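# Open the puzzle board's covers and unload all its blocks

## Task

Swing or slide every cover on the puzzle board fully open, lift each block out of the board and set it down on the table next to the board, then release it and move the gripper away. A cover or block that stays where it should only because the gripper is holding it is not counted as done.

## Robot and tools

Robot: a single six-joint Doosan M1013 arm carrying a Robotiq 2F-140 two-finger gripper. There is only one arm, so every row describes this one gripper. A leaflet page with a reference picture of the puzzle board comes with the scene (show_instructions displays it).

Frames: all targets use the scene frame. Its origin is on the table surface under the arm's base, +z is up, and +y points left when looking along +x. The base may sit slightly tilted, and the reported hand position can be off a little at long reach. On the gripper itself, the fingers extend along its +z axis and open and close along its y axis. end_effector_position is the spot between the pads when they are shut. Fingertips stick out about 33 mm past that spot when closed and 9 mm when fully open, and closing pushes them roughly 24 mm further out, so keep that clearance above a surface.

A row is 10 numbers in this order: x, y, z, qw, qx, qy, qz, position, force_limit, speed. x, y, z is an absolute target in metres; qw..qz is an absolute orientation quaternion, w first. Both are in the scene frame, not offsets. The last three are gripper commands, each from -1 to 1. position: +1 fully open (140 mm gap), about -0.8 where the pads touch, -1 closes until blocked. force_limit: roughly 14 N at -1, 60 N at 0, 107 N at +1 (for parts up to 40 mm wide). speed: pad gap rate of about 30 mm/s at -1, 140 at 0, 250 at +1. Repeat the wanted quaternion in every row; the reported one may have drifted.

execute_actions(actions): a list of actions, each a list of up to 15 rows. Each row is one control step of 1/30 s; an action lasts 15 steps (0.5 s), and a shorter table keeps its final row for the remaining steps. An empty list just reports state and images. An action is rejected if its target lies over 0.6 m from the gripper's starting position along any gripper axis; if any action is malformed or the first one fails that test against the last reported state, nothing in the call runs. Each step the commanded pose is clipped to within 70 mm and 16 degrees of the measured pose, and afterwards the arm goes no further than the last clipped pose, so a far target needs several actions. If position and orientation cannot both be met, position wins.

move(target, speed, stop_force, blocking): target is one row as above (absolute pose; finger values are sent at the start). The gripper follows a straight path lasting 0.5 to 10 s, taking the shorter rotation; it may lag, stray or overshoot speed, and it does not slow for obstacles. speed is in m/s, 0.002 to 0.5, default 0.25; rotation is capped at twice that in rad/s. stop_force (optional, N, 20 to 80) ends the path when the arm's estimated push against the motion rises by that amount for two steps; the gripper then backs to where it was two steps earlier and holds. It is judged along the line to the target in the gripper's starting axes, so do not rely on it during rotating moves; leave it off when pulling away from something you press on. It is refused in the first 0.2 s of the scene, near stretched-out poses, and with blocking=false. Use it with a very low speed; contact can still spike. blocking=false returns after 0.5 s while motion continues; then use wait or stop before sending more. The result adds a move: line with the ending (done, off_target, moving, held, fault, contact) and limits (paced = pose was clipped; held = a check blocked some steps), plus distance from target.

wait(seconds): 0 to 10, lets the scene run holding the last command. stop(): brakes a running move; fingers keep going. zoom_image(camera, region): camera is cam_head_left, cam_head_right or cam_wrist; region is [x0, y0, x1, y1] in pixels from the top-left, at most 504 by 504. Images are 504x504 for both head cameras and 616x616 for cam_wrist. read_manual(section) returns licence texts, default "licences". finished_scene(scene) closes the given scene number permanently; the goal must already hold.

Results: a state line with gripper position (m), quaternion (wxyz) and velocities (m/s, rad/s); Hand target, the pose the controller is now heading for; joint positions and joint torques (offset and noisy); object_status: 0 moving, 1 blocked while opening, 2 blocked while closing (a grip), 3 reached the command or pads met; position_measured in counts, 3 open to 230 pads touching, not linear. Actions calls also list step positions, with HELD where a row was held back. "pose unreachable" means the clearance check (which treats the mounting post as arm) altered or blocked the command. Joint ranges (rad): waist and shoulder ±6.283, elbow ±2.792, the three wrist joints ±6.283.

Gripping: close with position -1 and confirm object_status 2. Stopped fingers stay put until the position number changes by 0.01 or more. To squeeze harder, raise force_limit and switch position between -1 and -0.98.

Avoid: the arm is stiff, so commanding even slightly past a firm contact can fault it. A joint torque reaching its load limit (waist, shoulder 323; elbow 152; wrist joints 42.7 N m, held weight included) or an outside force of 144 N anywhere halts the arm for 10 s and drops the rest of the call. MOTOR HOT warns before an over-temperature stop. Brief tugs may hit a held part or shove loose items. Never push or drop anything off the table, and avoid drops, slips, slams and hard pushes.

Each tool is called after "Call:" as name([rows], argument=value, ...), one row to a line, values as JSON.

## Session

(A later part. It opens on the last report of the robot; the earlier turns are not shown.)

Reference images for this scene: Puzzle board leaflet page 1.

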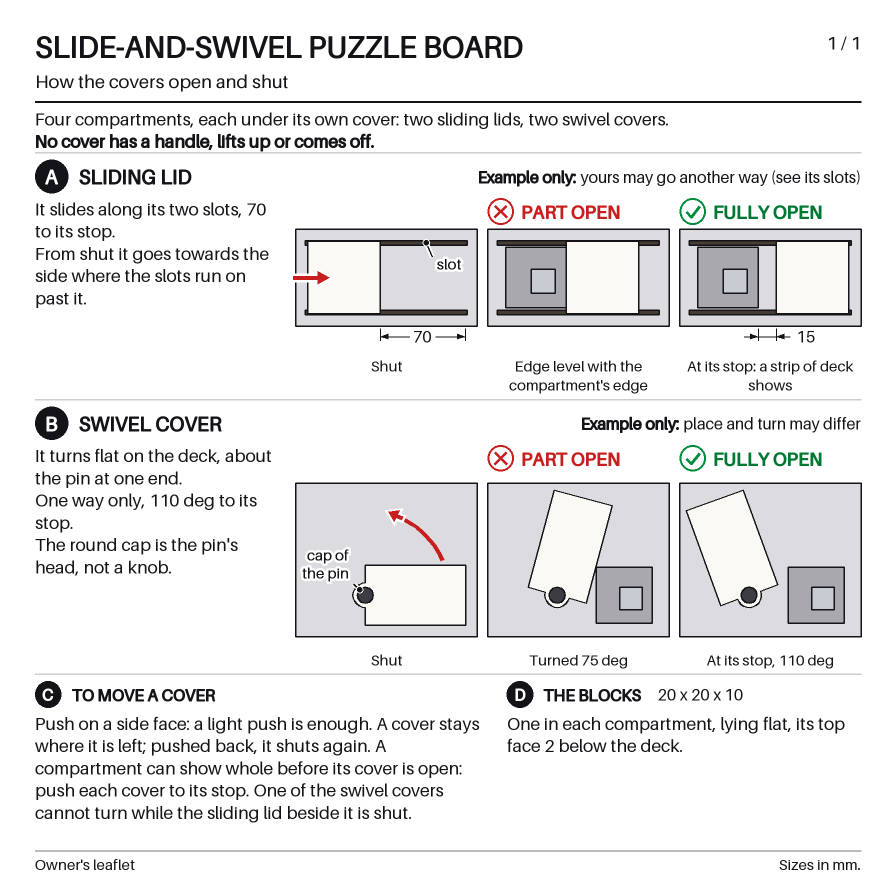

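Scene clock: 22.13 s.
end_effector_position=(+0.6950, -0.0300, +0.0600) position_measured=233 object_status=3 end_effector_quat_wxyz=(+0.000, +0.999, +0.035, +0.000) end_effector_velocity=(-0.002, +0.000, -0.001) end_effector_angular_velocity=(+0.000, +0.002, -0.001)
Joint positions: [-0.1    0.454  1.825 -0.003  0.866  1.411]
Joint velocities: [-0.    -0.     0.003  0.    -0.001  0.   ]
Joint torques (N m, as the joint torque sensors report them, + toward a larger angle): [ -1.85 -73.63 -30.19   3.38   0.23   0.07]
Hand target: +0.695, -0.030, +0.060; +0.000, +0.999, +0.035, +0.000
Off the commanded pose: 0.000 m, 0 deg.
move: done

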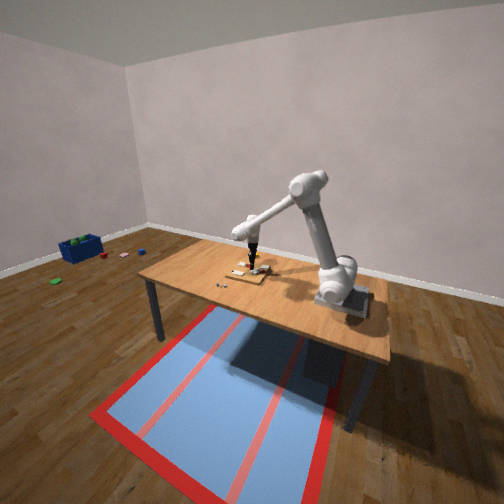

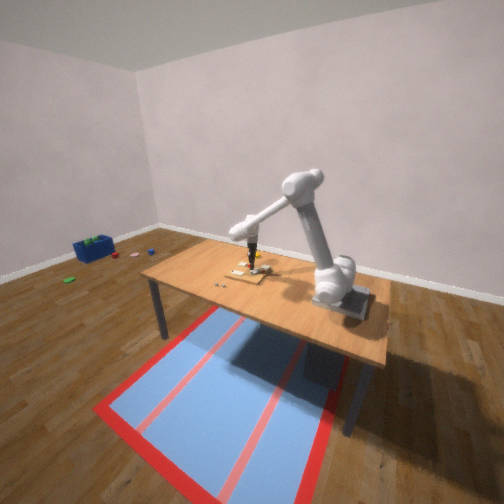

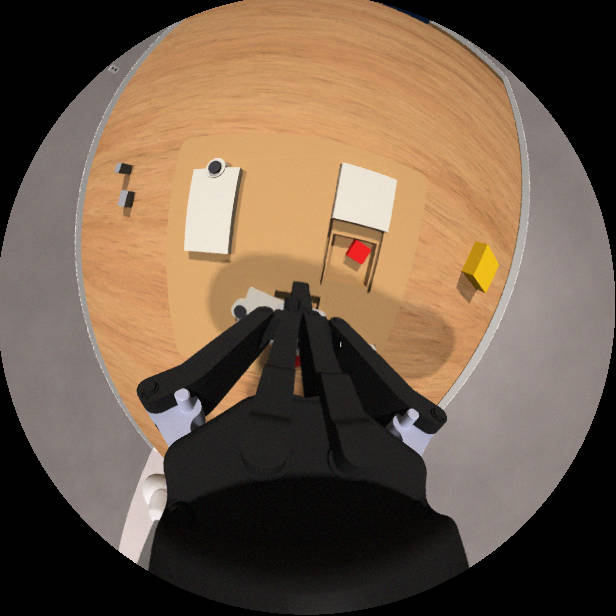

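Call:
move(target=[0.625,-0.03,0.060,0,0.9994,0.035,0,-1,0,0], speed=0.04)

Call:
move(target=[0.60,0.003,0.060,0,0.9994,0.035,0,-1,0,0], speed=0.03)

Scene clock: 24.20 s.
end_effector_position=(+0.6250, -0.0301, +0.0601) position_measured=233 object_status=3 end_effector_quat_wxyz=(+0.000, +0.999, +0.035, +0.000) end_effector_velocity=(-0.000, +0.001, -0.000) end_effector_angular_velocity=(+0.000, +0.000, +0.002)
Joint positions: [-0.11   0.365  1.966 -0.003  0.814  1.401]
Joint velocities: [ 0.001 -0.     0.001  0.    -0.    -0.001]
Joint torques (N m, as the joint torque sensors report them, + toward a larger angle): [ -2.88 -62.97 -28.07   3.53   0.1    0.08]
Hand target: +0.625, -0.030, +0.060; +0.000, +0.999, +0.035, +0.000
Off the commanded pose: 0.000 m, 0 deg.
move: done

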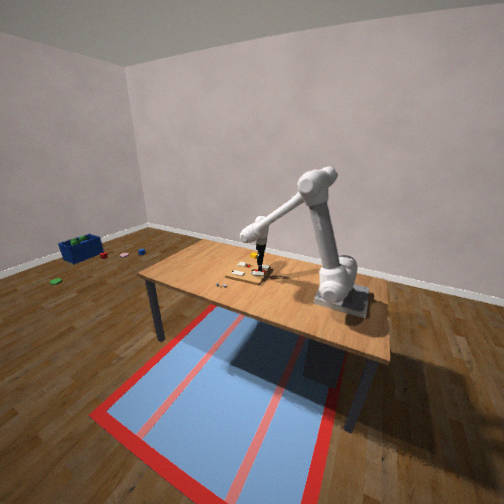

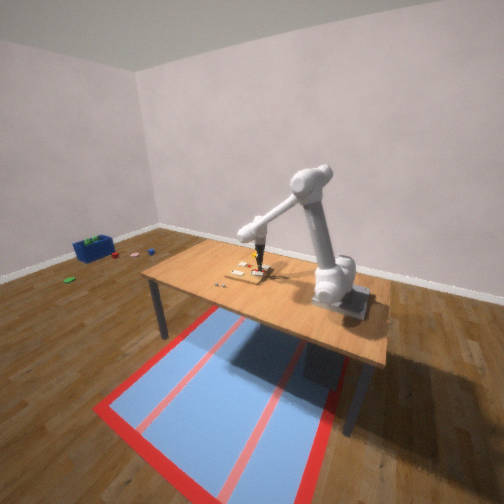

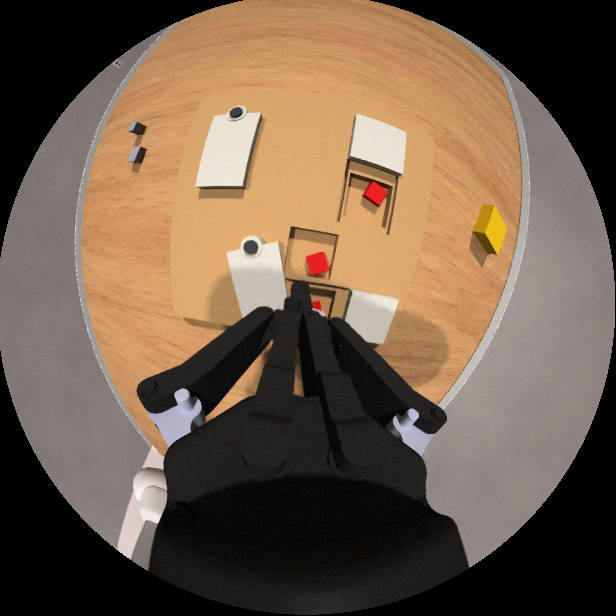

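Scene clock: 25.80 s.
end_effector_position=(+0.6000, +0.0030, +0.0600) position_measured=233 object_status=3 end_effector_quat_wxyz=(+0.000, +0.999, +0.035, -0.000) end_effector_velocity=(-0.001, -0.000, -0.000) end_effector_angular_velocity=(+0.000, +0.001, -0.002)
Joint positions: [-0.059  0.333  2.016 -0.003  0.797  1.452]
Joint velocities: [-0.     0.     0.001  0.     0.     0.001]
Joint torques (N m, as the joint torque sensors report them, + toward a larger angle): [ -3.41 -59.52 -27.39   3.16   0.21   0.25]
Hand target: +0.600, +0.003, +0.060; +0.000, +0.999, +0.035, -0.000
Off the commanded pose: 0.000 m, 0 deg.
move: done

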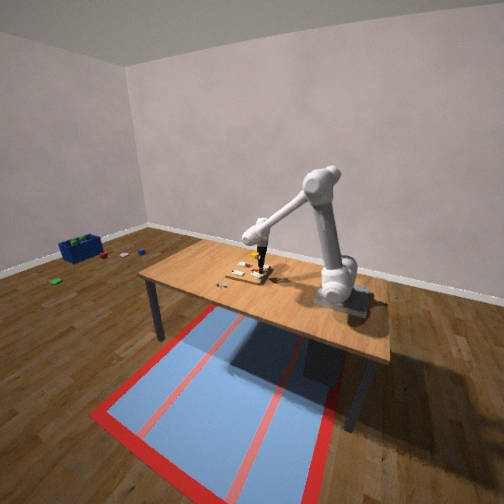

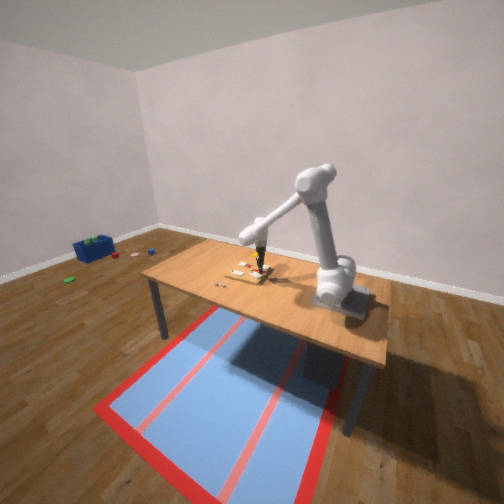

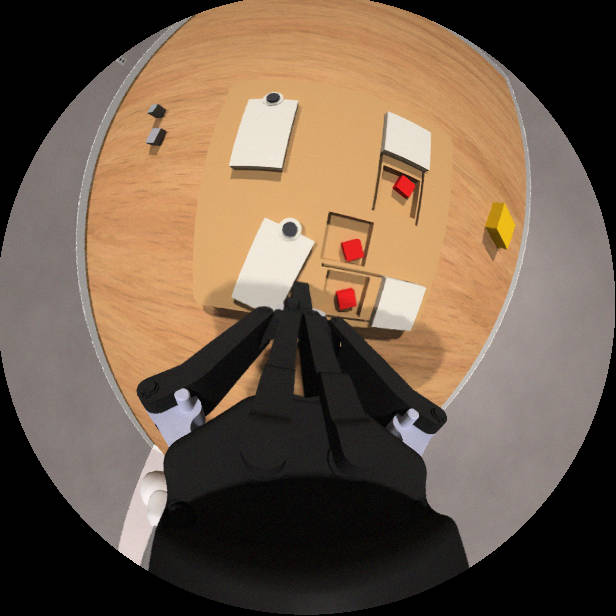

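Call:
move(target=[0.60,0.008,0.060,0,0.9994,0.035,0,-1,0,0], speed=0.02)

Call:
move(target=[0.604,-0.066,0.060,0,0.9994,0.035,0,-1,0,0], speed=0.06)

Scene clock: 26.60 s.
end_effector_position=(+0.5999, +0.0080, +0.0600) position_measured=233 object_status=3 end_effector_quat_wxyz=(-0.000, +0.999, +0.035, -0.000) end_effector_velocity=(-0.000, +0.000, -0.000) end_effector_angular_velocity=(+0.000, +0.000, -0.000)
Joint positions: [-0.051  0.333  2.016 -0.003  0.797  1.46 ]
Joint velocities: [ 0.     0.     0.     0.    -0.     0.001]
Joint torques (N m, as the joint torque sensors report them, + toward a larger angle): [  1.98 -58.43 -26.56   4.87   0.47   0.15]
Hand target: +0.600, +0.008, +0.060; +0.000, +0.999, +0.035, -0.000
Off the commanded pose: 0.000 m, 0 deg.
move: done

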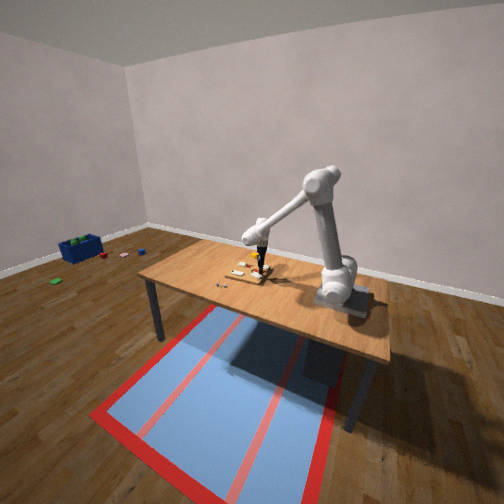

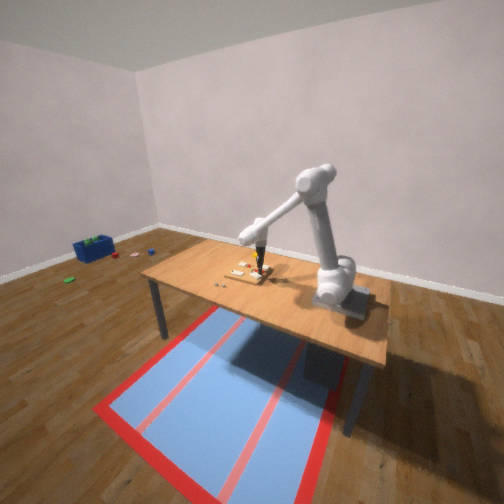

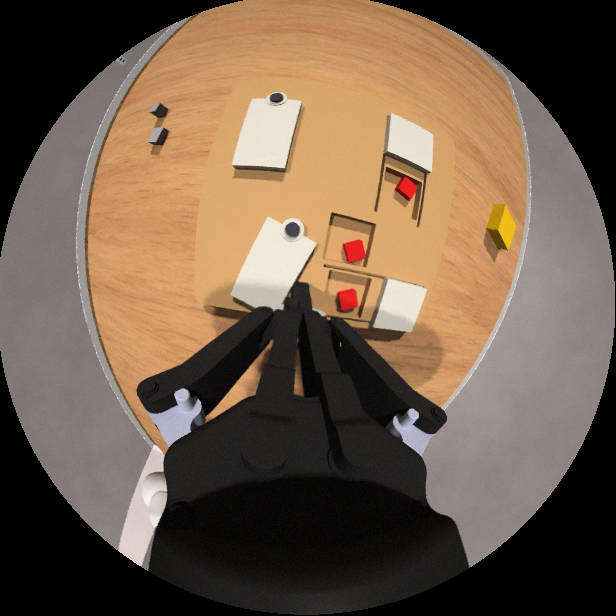

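Scene clock: 28.10 s.
end_effector_position=(+0.6041, -0.0660, +0.0600) position_measured=233 object_status=3 end_effector_quat_wxyz=(-0.000, +0.999, +0.035, +0.000) end_effector_velocity=(+0.000, +0.000, +0.000) end_effector_angular_velocity=(-0.000, -0.001, -0.000)
Joint positions: [-0.172  0.342  2.002 -0.004  0.802  1.339]
Joint velocities: [ 0.001  0.    -0.001 -0.     0.     0.001]
Joint torques (N m, as the joint torque sensors report them, + toward a larger angle): [ -1.   -61.54 -29.26   3.11   0.01  -0.09]
Hand target: +0.604, -0.066, +0.060; -0.000, +0.999, +0.035, +0.000
Off the commanded pose: 0.000 m, 0 deg.
move: done

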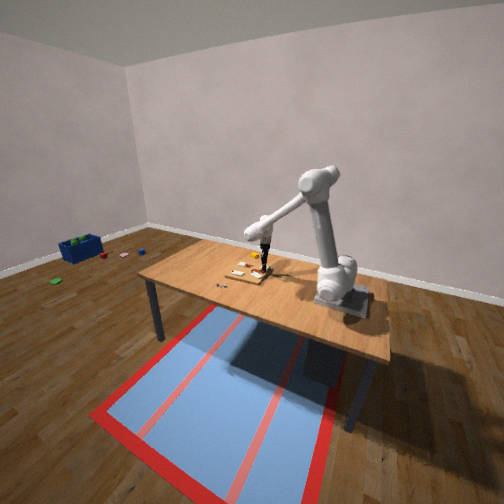

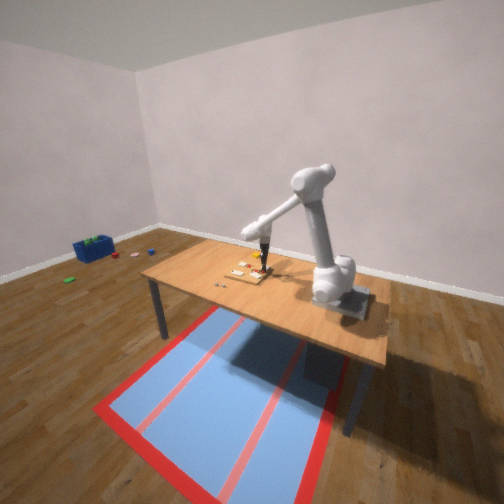

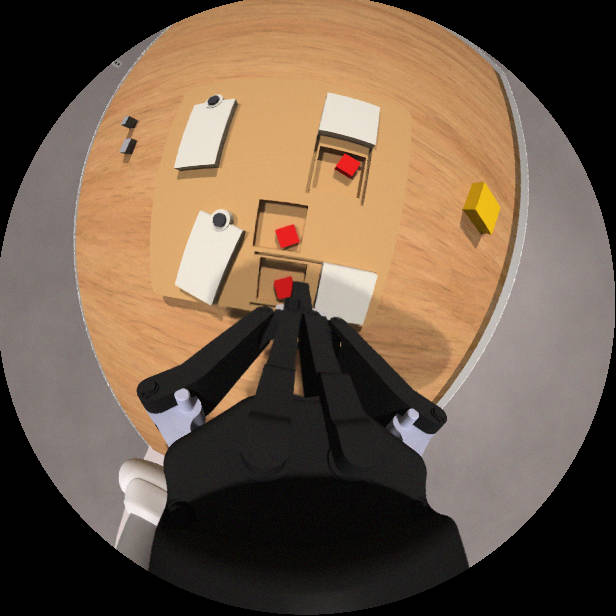

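Call:
move(target=[0.605,-0.079,0.060,0,0.9994,0.035,0,-1,0,0], speed=0.02)

Call:
move(target=[0.605,-0.07,0.09,0,0.9994,0.035,0,-1,0,0], speed=0.1)

Call:
move(target=[0.745,0.115,0.09,0,0.9994,0.035,0,-1,0,0])

Call:
move(target=[0.745,0.115,0.068,0,0.9994,0.035,0,-1,0,0], speed=0.05)

Scene clock: 29.13 s.
end_effector_position=(+0.6050, -0.0790, +0.0600) position_measured=233 object_status=3 end_effector_quat_wxyz=(-0.000, +0.999, +0.035, +0.000) end_effector_velocity=(+0.000, +0.000, +0.000) end_effector_angular_velocity=(-0.000, -0.000, +0.000)
Joint positions: [-0.193  0.345  1.997 -0.004  0.804  1.319]
Joint velocities: [ 0.    -0.    -0.001 -0.     0.     0.   ]
Joint torques (N m, as the joint torque sensors report them, + toward a larger angle): [ -6.48 -60.44 -28.49   1.64   0.09   0.43]
Hand target: +0.605, -0.079, +0.060; -0.000, +0.999, +0.035, +0.000
Off the commanded pose: 0.000 m, 0 deg.
move: done

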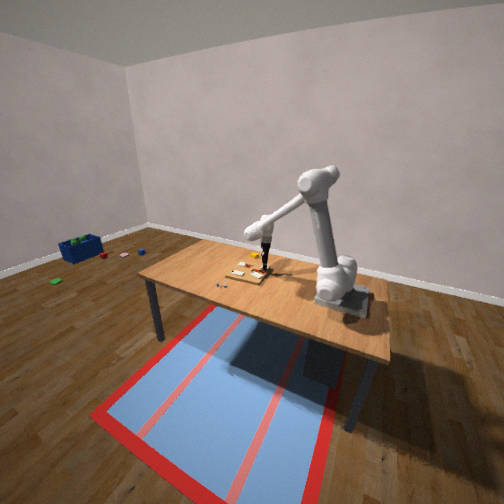

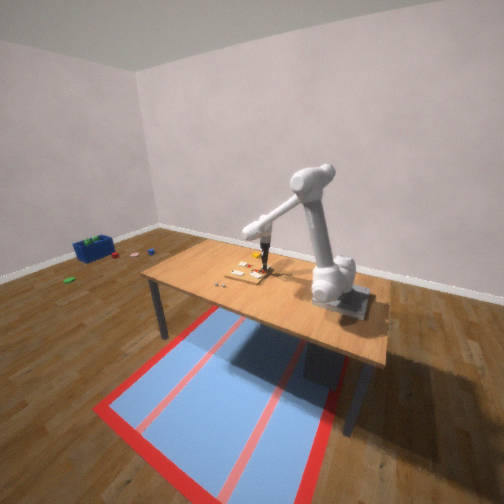

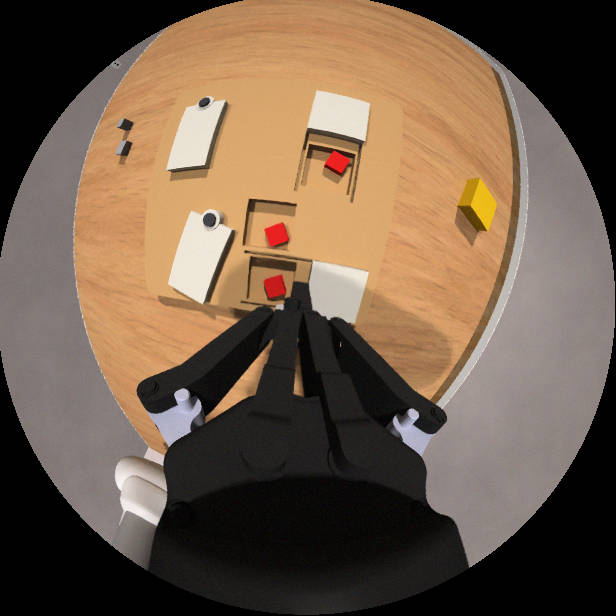

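Scene clock: 29.83 s.
end_effector_position=(+0.6050, -0.0700, +0.0900) position_measured=233 object_status=3 end_effector_quat_wxyz=(-0.000, +0.999, +0.035, -0.000) end_effector_velocity=(+0.000, -0.001, +0.000) end_effector_angular_velocity=(-0.000, -0.001, -0.000)
Joint positions: [-0.178  0.308  1.979 -0.004  0.859  1.333]
Joint velocities: [-0.001 -0.    -0.    -0.    -0.    -0.   ]
Joint torques (N m, as the joint torque sensors report them, + toward a larger angle): [  0.91 -58.69 -30.72   3.13   0.17   0.21]
Hand target: +0.605, -0.070, +0.090; +0.000, +0.999, +0.035, -0.000
Off the commanded pose: 0.000 m, 0 deg.
move: done

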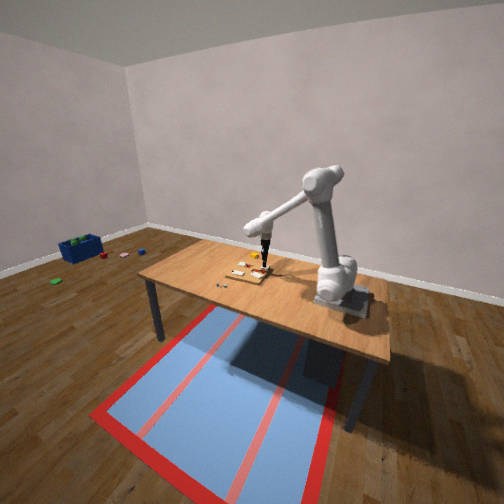

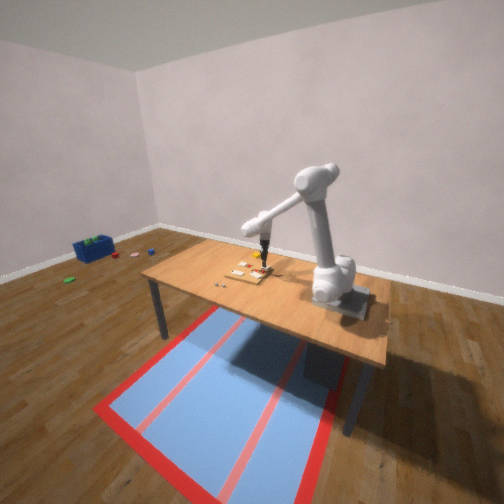

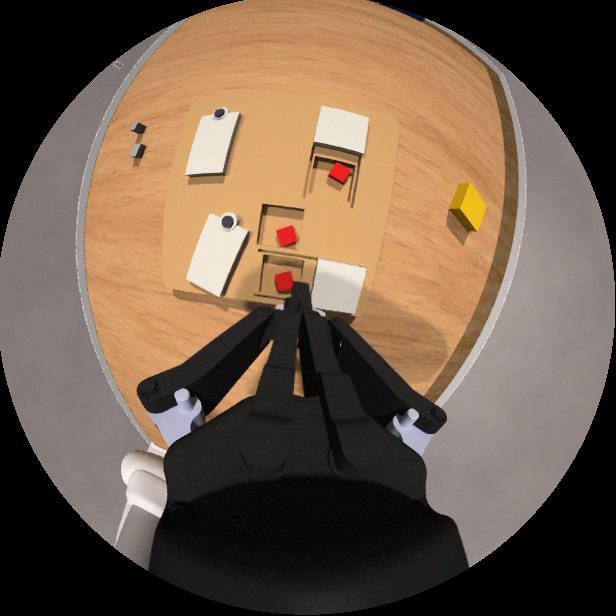

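Scene clock: 31.10 s.
end_effector_position=(+0.7448, +0.1152, +0.0899) position_measured=233 object_status=3 end_effector_quat_wxyz=(+0.000, +0.999, +0.035, -0.000) end_effector_velocity=(+0.000, +0.000, -0.000) end_effector_angular_velocity=(-0.001, -0.000, +0.000)
Joint positions: [ 0.1    0.5    1.683 -0.002  0.963  1.61 ]
Joint velocities: [ 0.     0.    -0.    -0.001 -0.     0.001]
Joint torques (N m, as the joint torque sensors report them, + toward a larger angle): [ -2.22 -82.55 -32.62   3.65   0.16  -0.15]
Hand target: +0.745, +0.115, +0.090; +0.000, +0.999, +0.035, -0.000
Off the commanded pose: 0.000 m, 0 deg.
move: done

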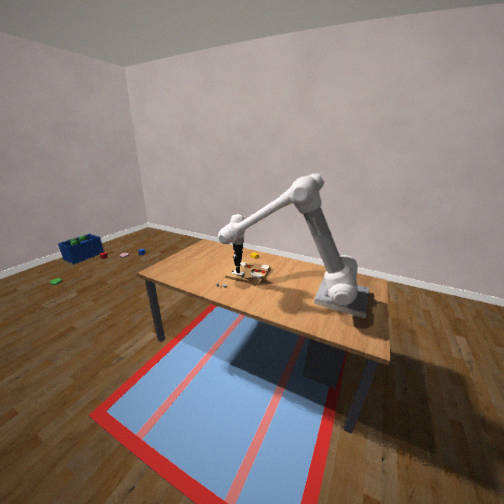

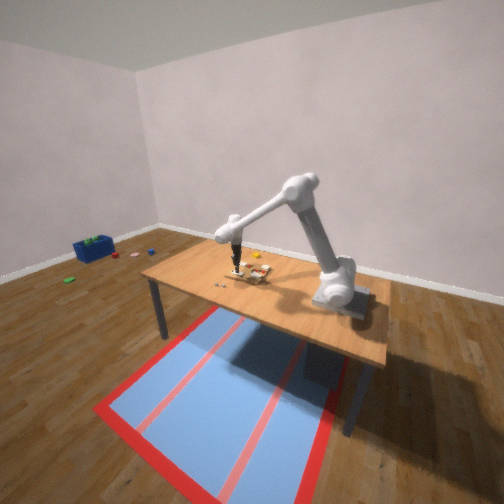

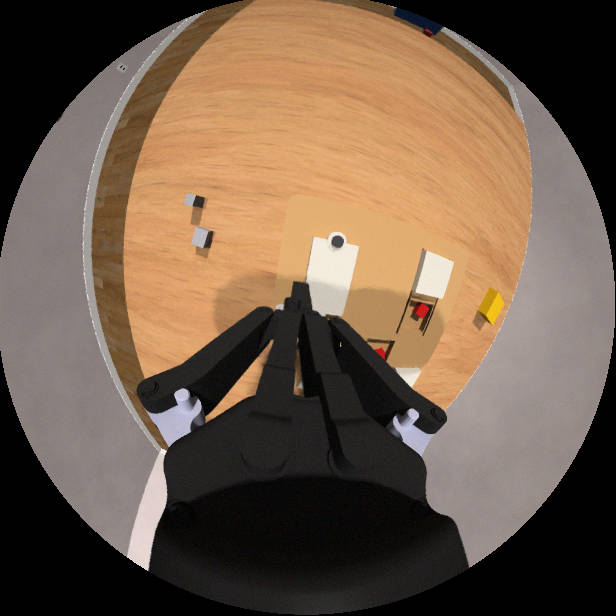

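Scene clock: 31.80 s.
end_effector_position=(+0.7450, +0.1150, +0.0680) position_measured=233 object_status=3 end_effector_quat_wxyz=(+0.000, +0.999, +0.035, -0.000) end_effector_velocity=(-0.001, +0.000, -0.001) end_effector_angular_velocity=(-0.000, +0.001, +0.001)
Joint positions: [ 0.1    0.521  1.697 -0.002  0.929  1.61 ]
Joint velocities: [ 0.     0.     0.002 -0.    -0.001 -0.001]
Joint torques (N m, as the joint torque sensors report them, + toward a larger angle): [ -2.15 -76.26 -30.4    4.06  -0.96   0.06]
Hand target: +0.745, +0.115, +0.068; +0.000, +0.999, +0.035, +0.000
Off the commanded pose: 0.000 m, 0 deg.
move: done

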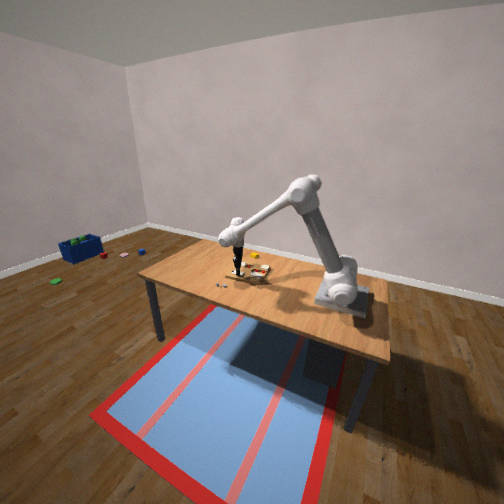

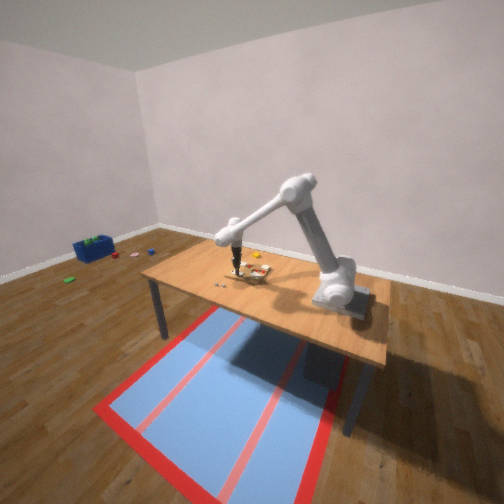

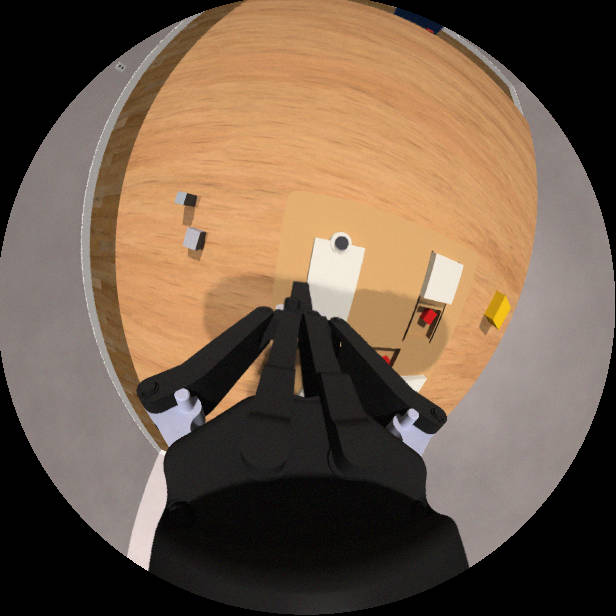

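Touching cover top. Pin ≈(0.808,0.086).

Call:
move(target=[0.745,0.126,0.070,0,0.9994,0.035,0,-1,0,0], speed=0.03)

Call:
move(target=[0.745,0.126,0.060,0,0.9994,0.035,0,-1,0,0], speed=0.02, stop_force=20)

Call:
move(target=[0.746,0.108,0.060,0,0.9994,0.035,0,-1,0,0], speed=0.03)

Scene clock: 32.70 s.
end_effector_position=(+0.7450, +0.1260, +0.0700) position_measured=233 object_status=3 end_effector_quat_wxyz=(-0.000, +0.999, +0.035, -0.000) end_effector_velocity=(-0.001, +0.001, -0.001) end_effector_angular_velocity=(-0.000, +0.001, +0.001)
Joint positions: [ 0.114  0.521  1.692 -0.002  0.933  1.624]
Joint velocities: [ 0.001  0.     0.001  0.    -0.     0.   ]
Joint torques (N m, as the joint torque sensors report them, + toward a larger angle): [ -0.11 -82.63 -31.2    3.39   0.37   0.02]
Hand target: +0.745, +0.126, +0.070; +0.000, +0.999, +0.035, -0.000
Off the commanded pose: 0.000 m, 0 deg.
move: done

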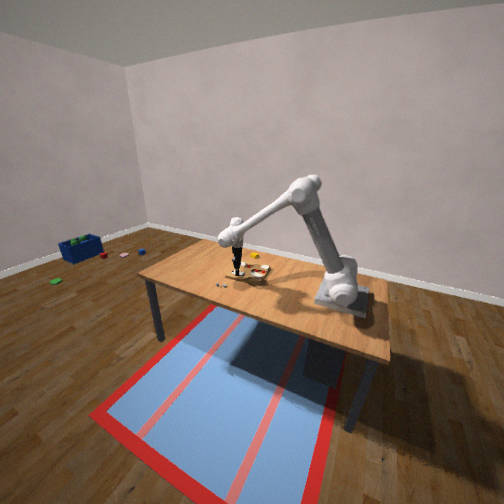

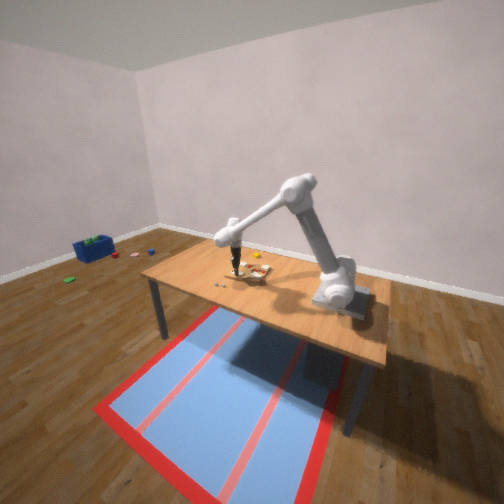

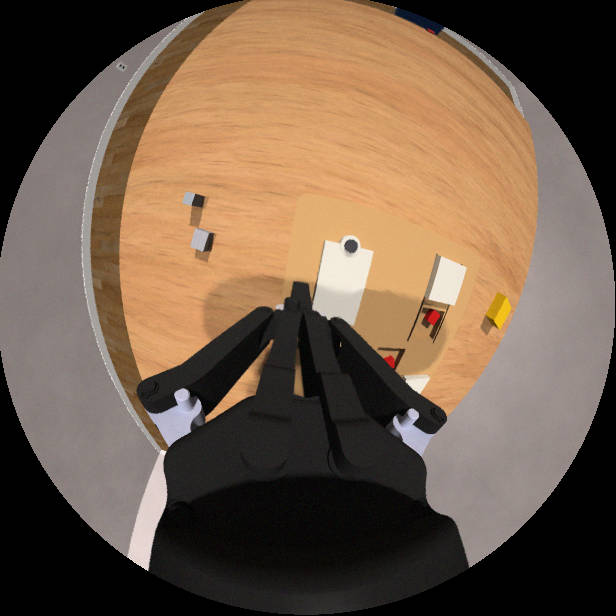

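Scene clock: 33.43 s.
end_effector_position=(+0.7450, +0.1260, +0.0600) position_measured=233 object_status=3 end_effector_quat_wxyz=(-0.000, +0.999, +0.035, -0.000) end_effector_velocity=(+0.001, +0.001, +0.001) end_effector_angular_velocity=(+0.000, -0.001, +0.001)
Joint positions: [ 0.114  0.531  1.697 -0.002  0.918  1.624]
Joint velocities: [ 0.001 -0.    -0.001 -0.     0.     0.   ]
Joint torques (N m, as the joint torque sensors report them, + toward a larger angle): [ -0.45 -82.89 -31.93   3.76   0.1    0.09]
Hand target: +0.745, +0.126, +0.060; +0.000, +0.999, +0.035, +0.000
Off the commanded pose: 0.000 m, 0 deg.
move: done

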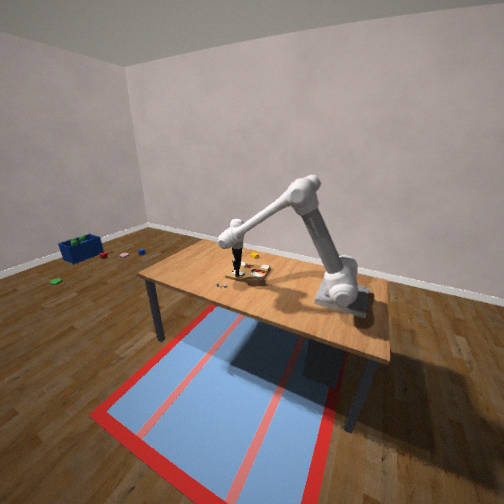

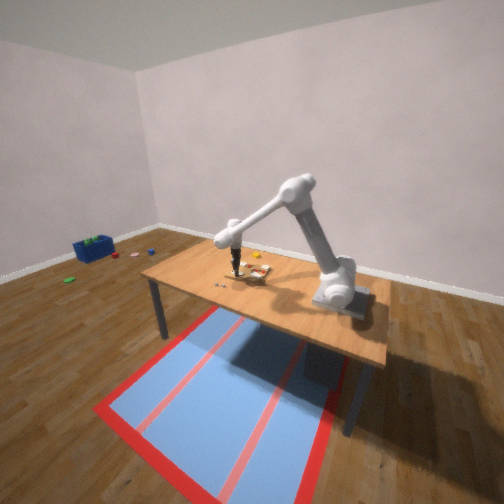

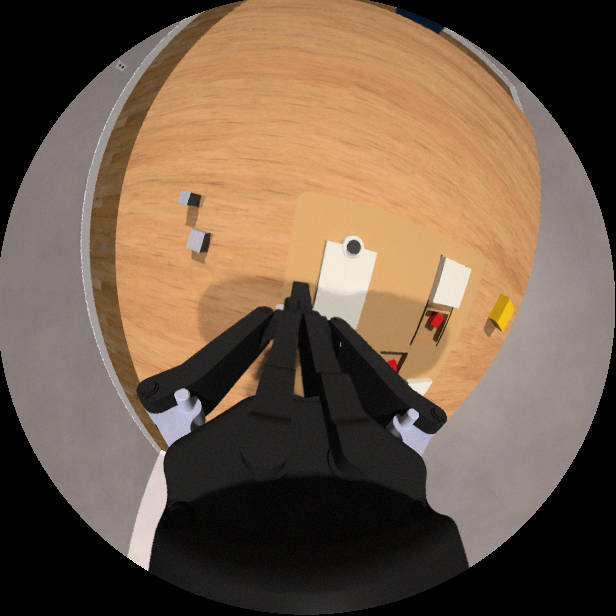

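Scene clock: 34.27 s.
end_effector_position=(+0.7460, +0.1080, +0.0600) position_measured=233 object_status=3 end_effector_quat_wxyz=(-0.000, +0.999, +0.035, +0.000) end_effector_velocity=(-0.000, -0.000, -0.000) end_effector_angular_velocity=(-0.000, +0.000, +0.001)
Joint positions: [ 0.091  0.529  1.701 -0.002  0.916  1.601]
Joint velocities: [-0.     0.     0.001 -0.    -0.    -0.001]
Joint torques (N m, as the joint torque sensors report them, + toward a larger angle): [ -2.7  -82.22 -30.78   3.42  -0.25   0.22]
Hand target: +0.746, +0.108, +0.060; -0.000, +0.999, +0.035, +0.000
Off the commanded pose: 0.000 m, 0 deg.
move: done

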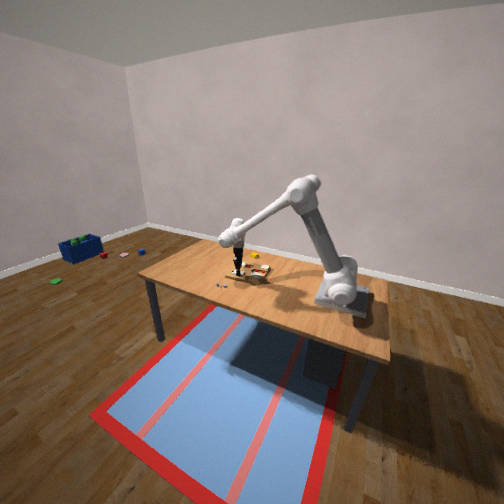

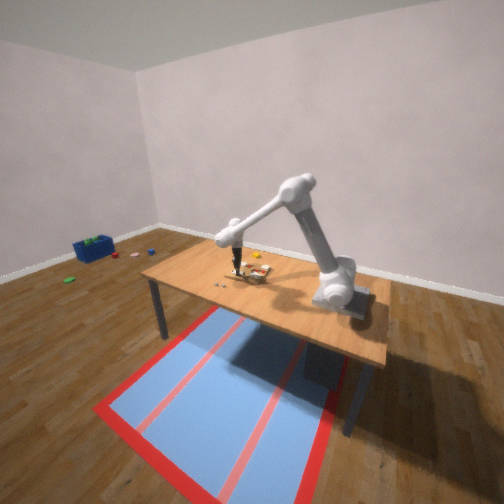

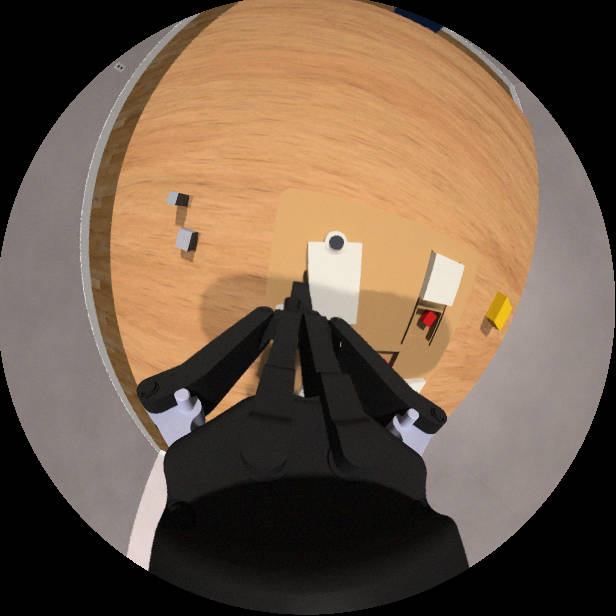

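Call:
move(target=[0.752,0.04,0.060,0,0.9994,0.035,0,-1,0,0], speed=0.04)

Call:
move(target=[0.788,0.018,0.060,0,0.9994,0.035,0,-1,0,0], speed=0.03)

Scene clock: 36.30 s.
end_effector_position=(+0.7521, +0.0400, +0.0600) position_measured=233 object_status=3 end_effector_quat_wxyz=(-0.000, +0.999, +0.035, +0.000) end_effector_velocity=(+0.001, -0.000, +0.001) end_effector_angular_velocity=(-0.000, -0.002, +0.001)
Joint positions: [ 0.     0.528  1.703 -0.002  0.915  1.51 ]
Joint velocities: [-0.001 -0.    -0.001 -0.     0.    -0.001]
Joint torques (N m, as the joint torque sensors report them, + toward a larger angle): [ -2.37 -82.59 -31.54   3.71   0.07  -0.22]
Hand target: +0.752, +0.040, +0.060; -0.000, +0.999, +0.035, +0.000
Off the commanded pose: 0.000 m, 0 deg.
move: done

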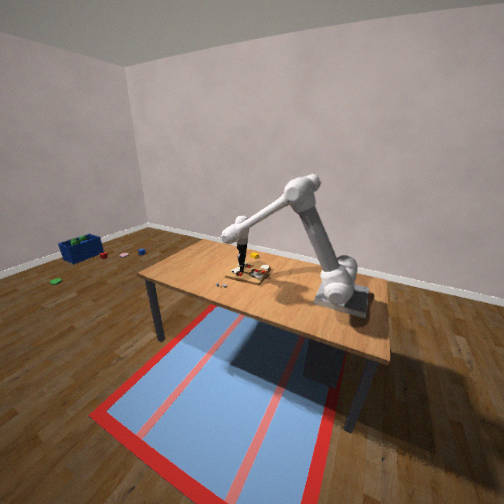

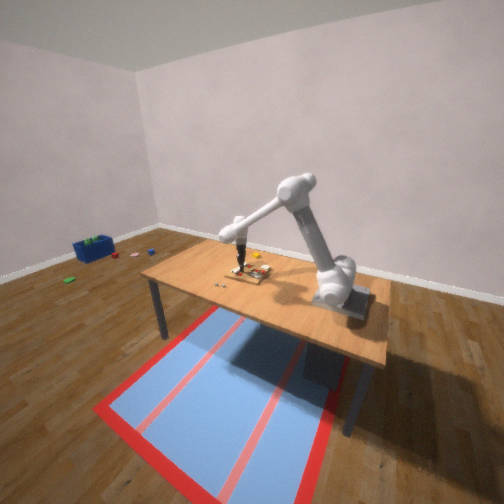

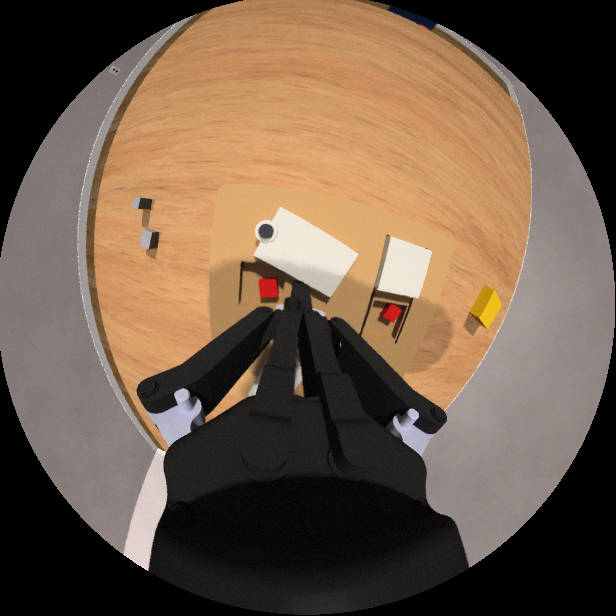

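Scene clock: 37.93 s.
end_effector_position=(+0.7880, +0.0180, +0.0600) position_measured=233 object_status=3 end_effector_quat_wxyz=(-0.000, +0.999, +0.035, -0.000) end_effector_velocity=(+0.000, -0.000, +0.000) end_effector_angular_velocity=(-0.000, -0.001, -0.001)
Joint positions: [-0.028  0.574  1.624 -0.003  0.948  1.482]
Joint velocities: [-0.    -0.    -0.    -0.    -0.     0.001]
Joint torques (N m, as the joint torque sensors report them, + toward a larger angle): [ -2.13 -85.83 -33.4    3.77  -0.17   0.2 ]
Hand target: +0.788, +0.018, +0.060; -0.000, +0.999, +0.035, +0.000
Off the commanded pose: 0.000 m, 0 deg.
move: done

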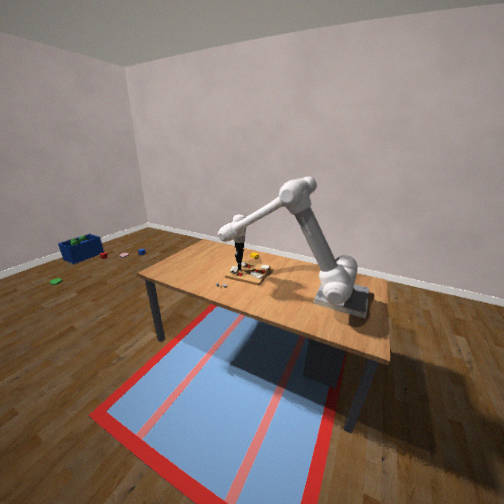

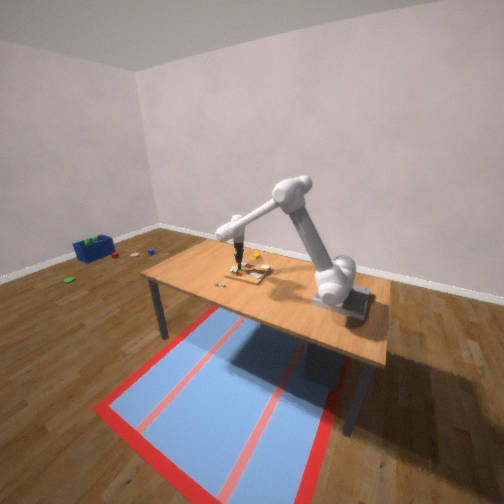

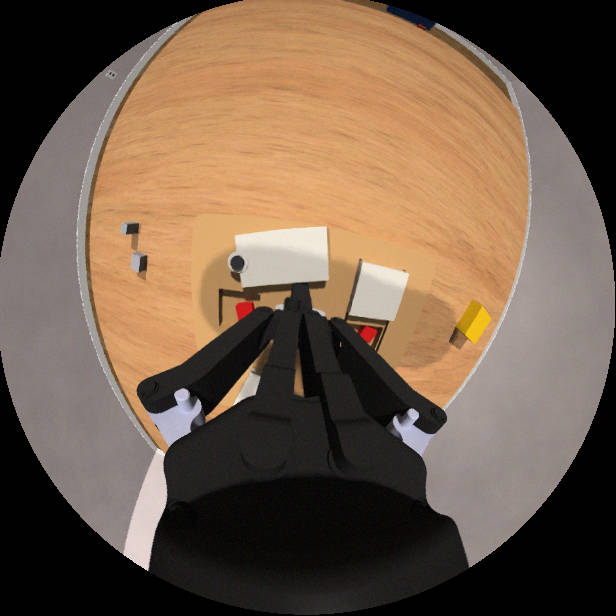

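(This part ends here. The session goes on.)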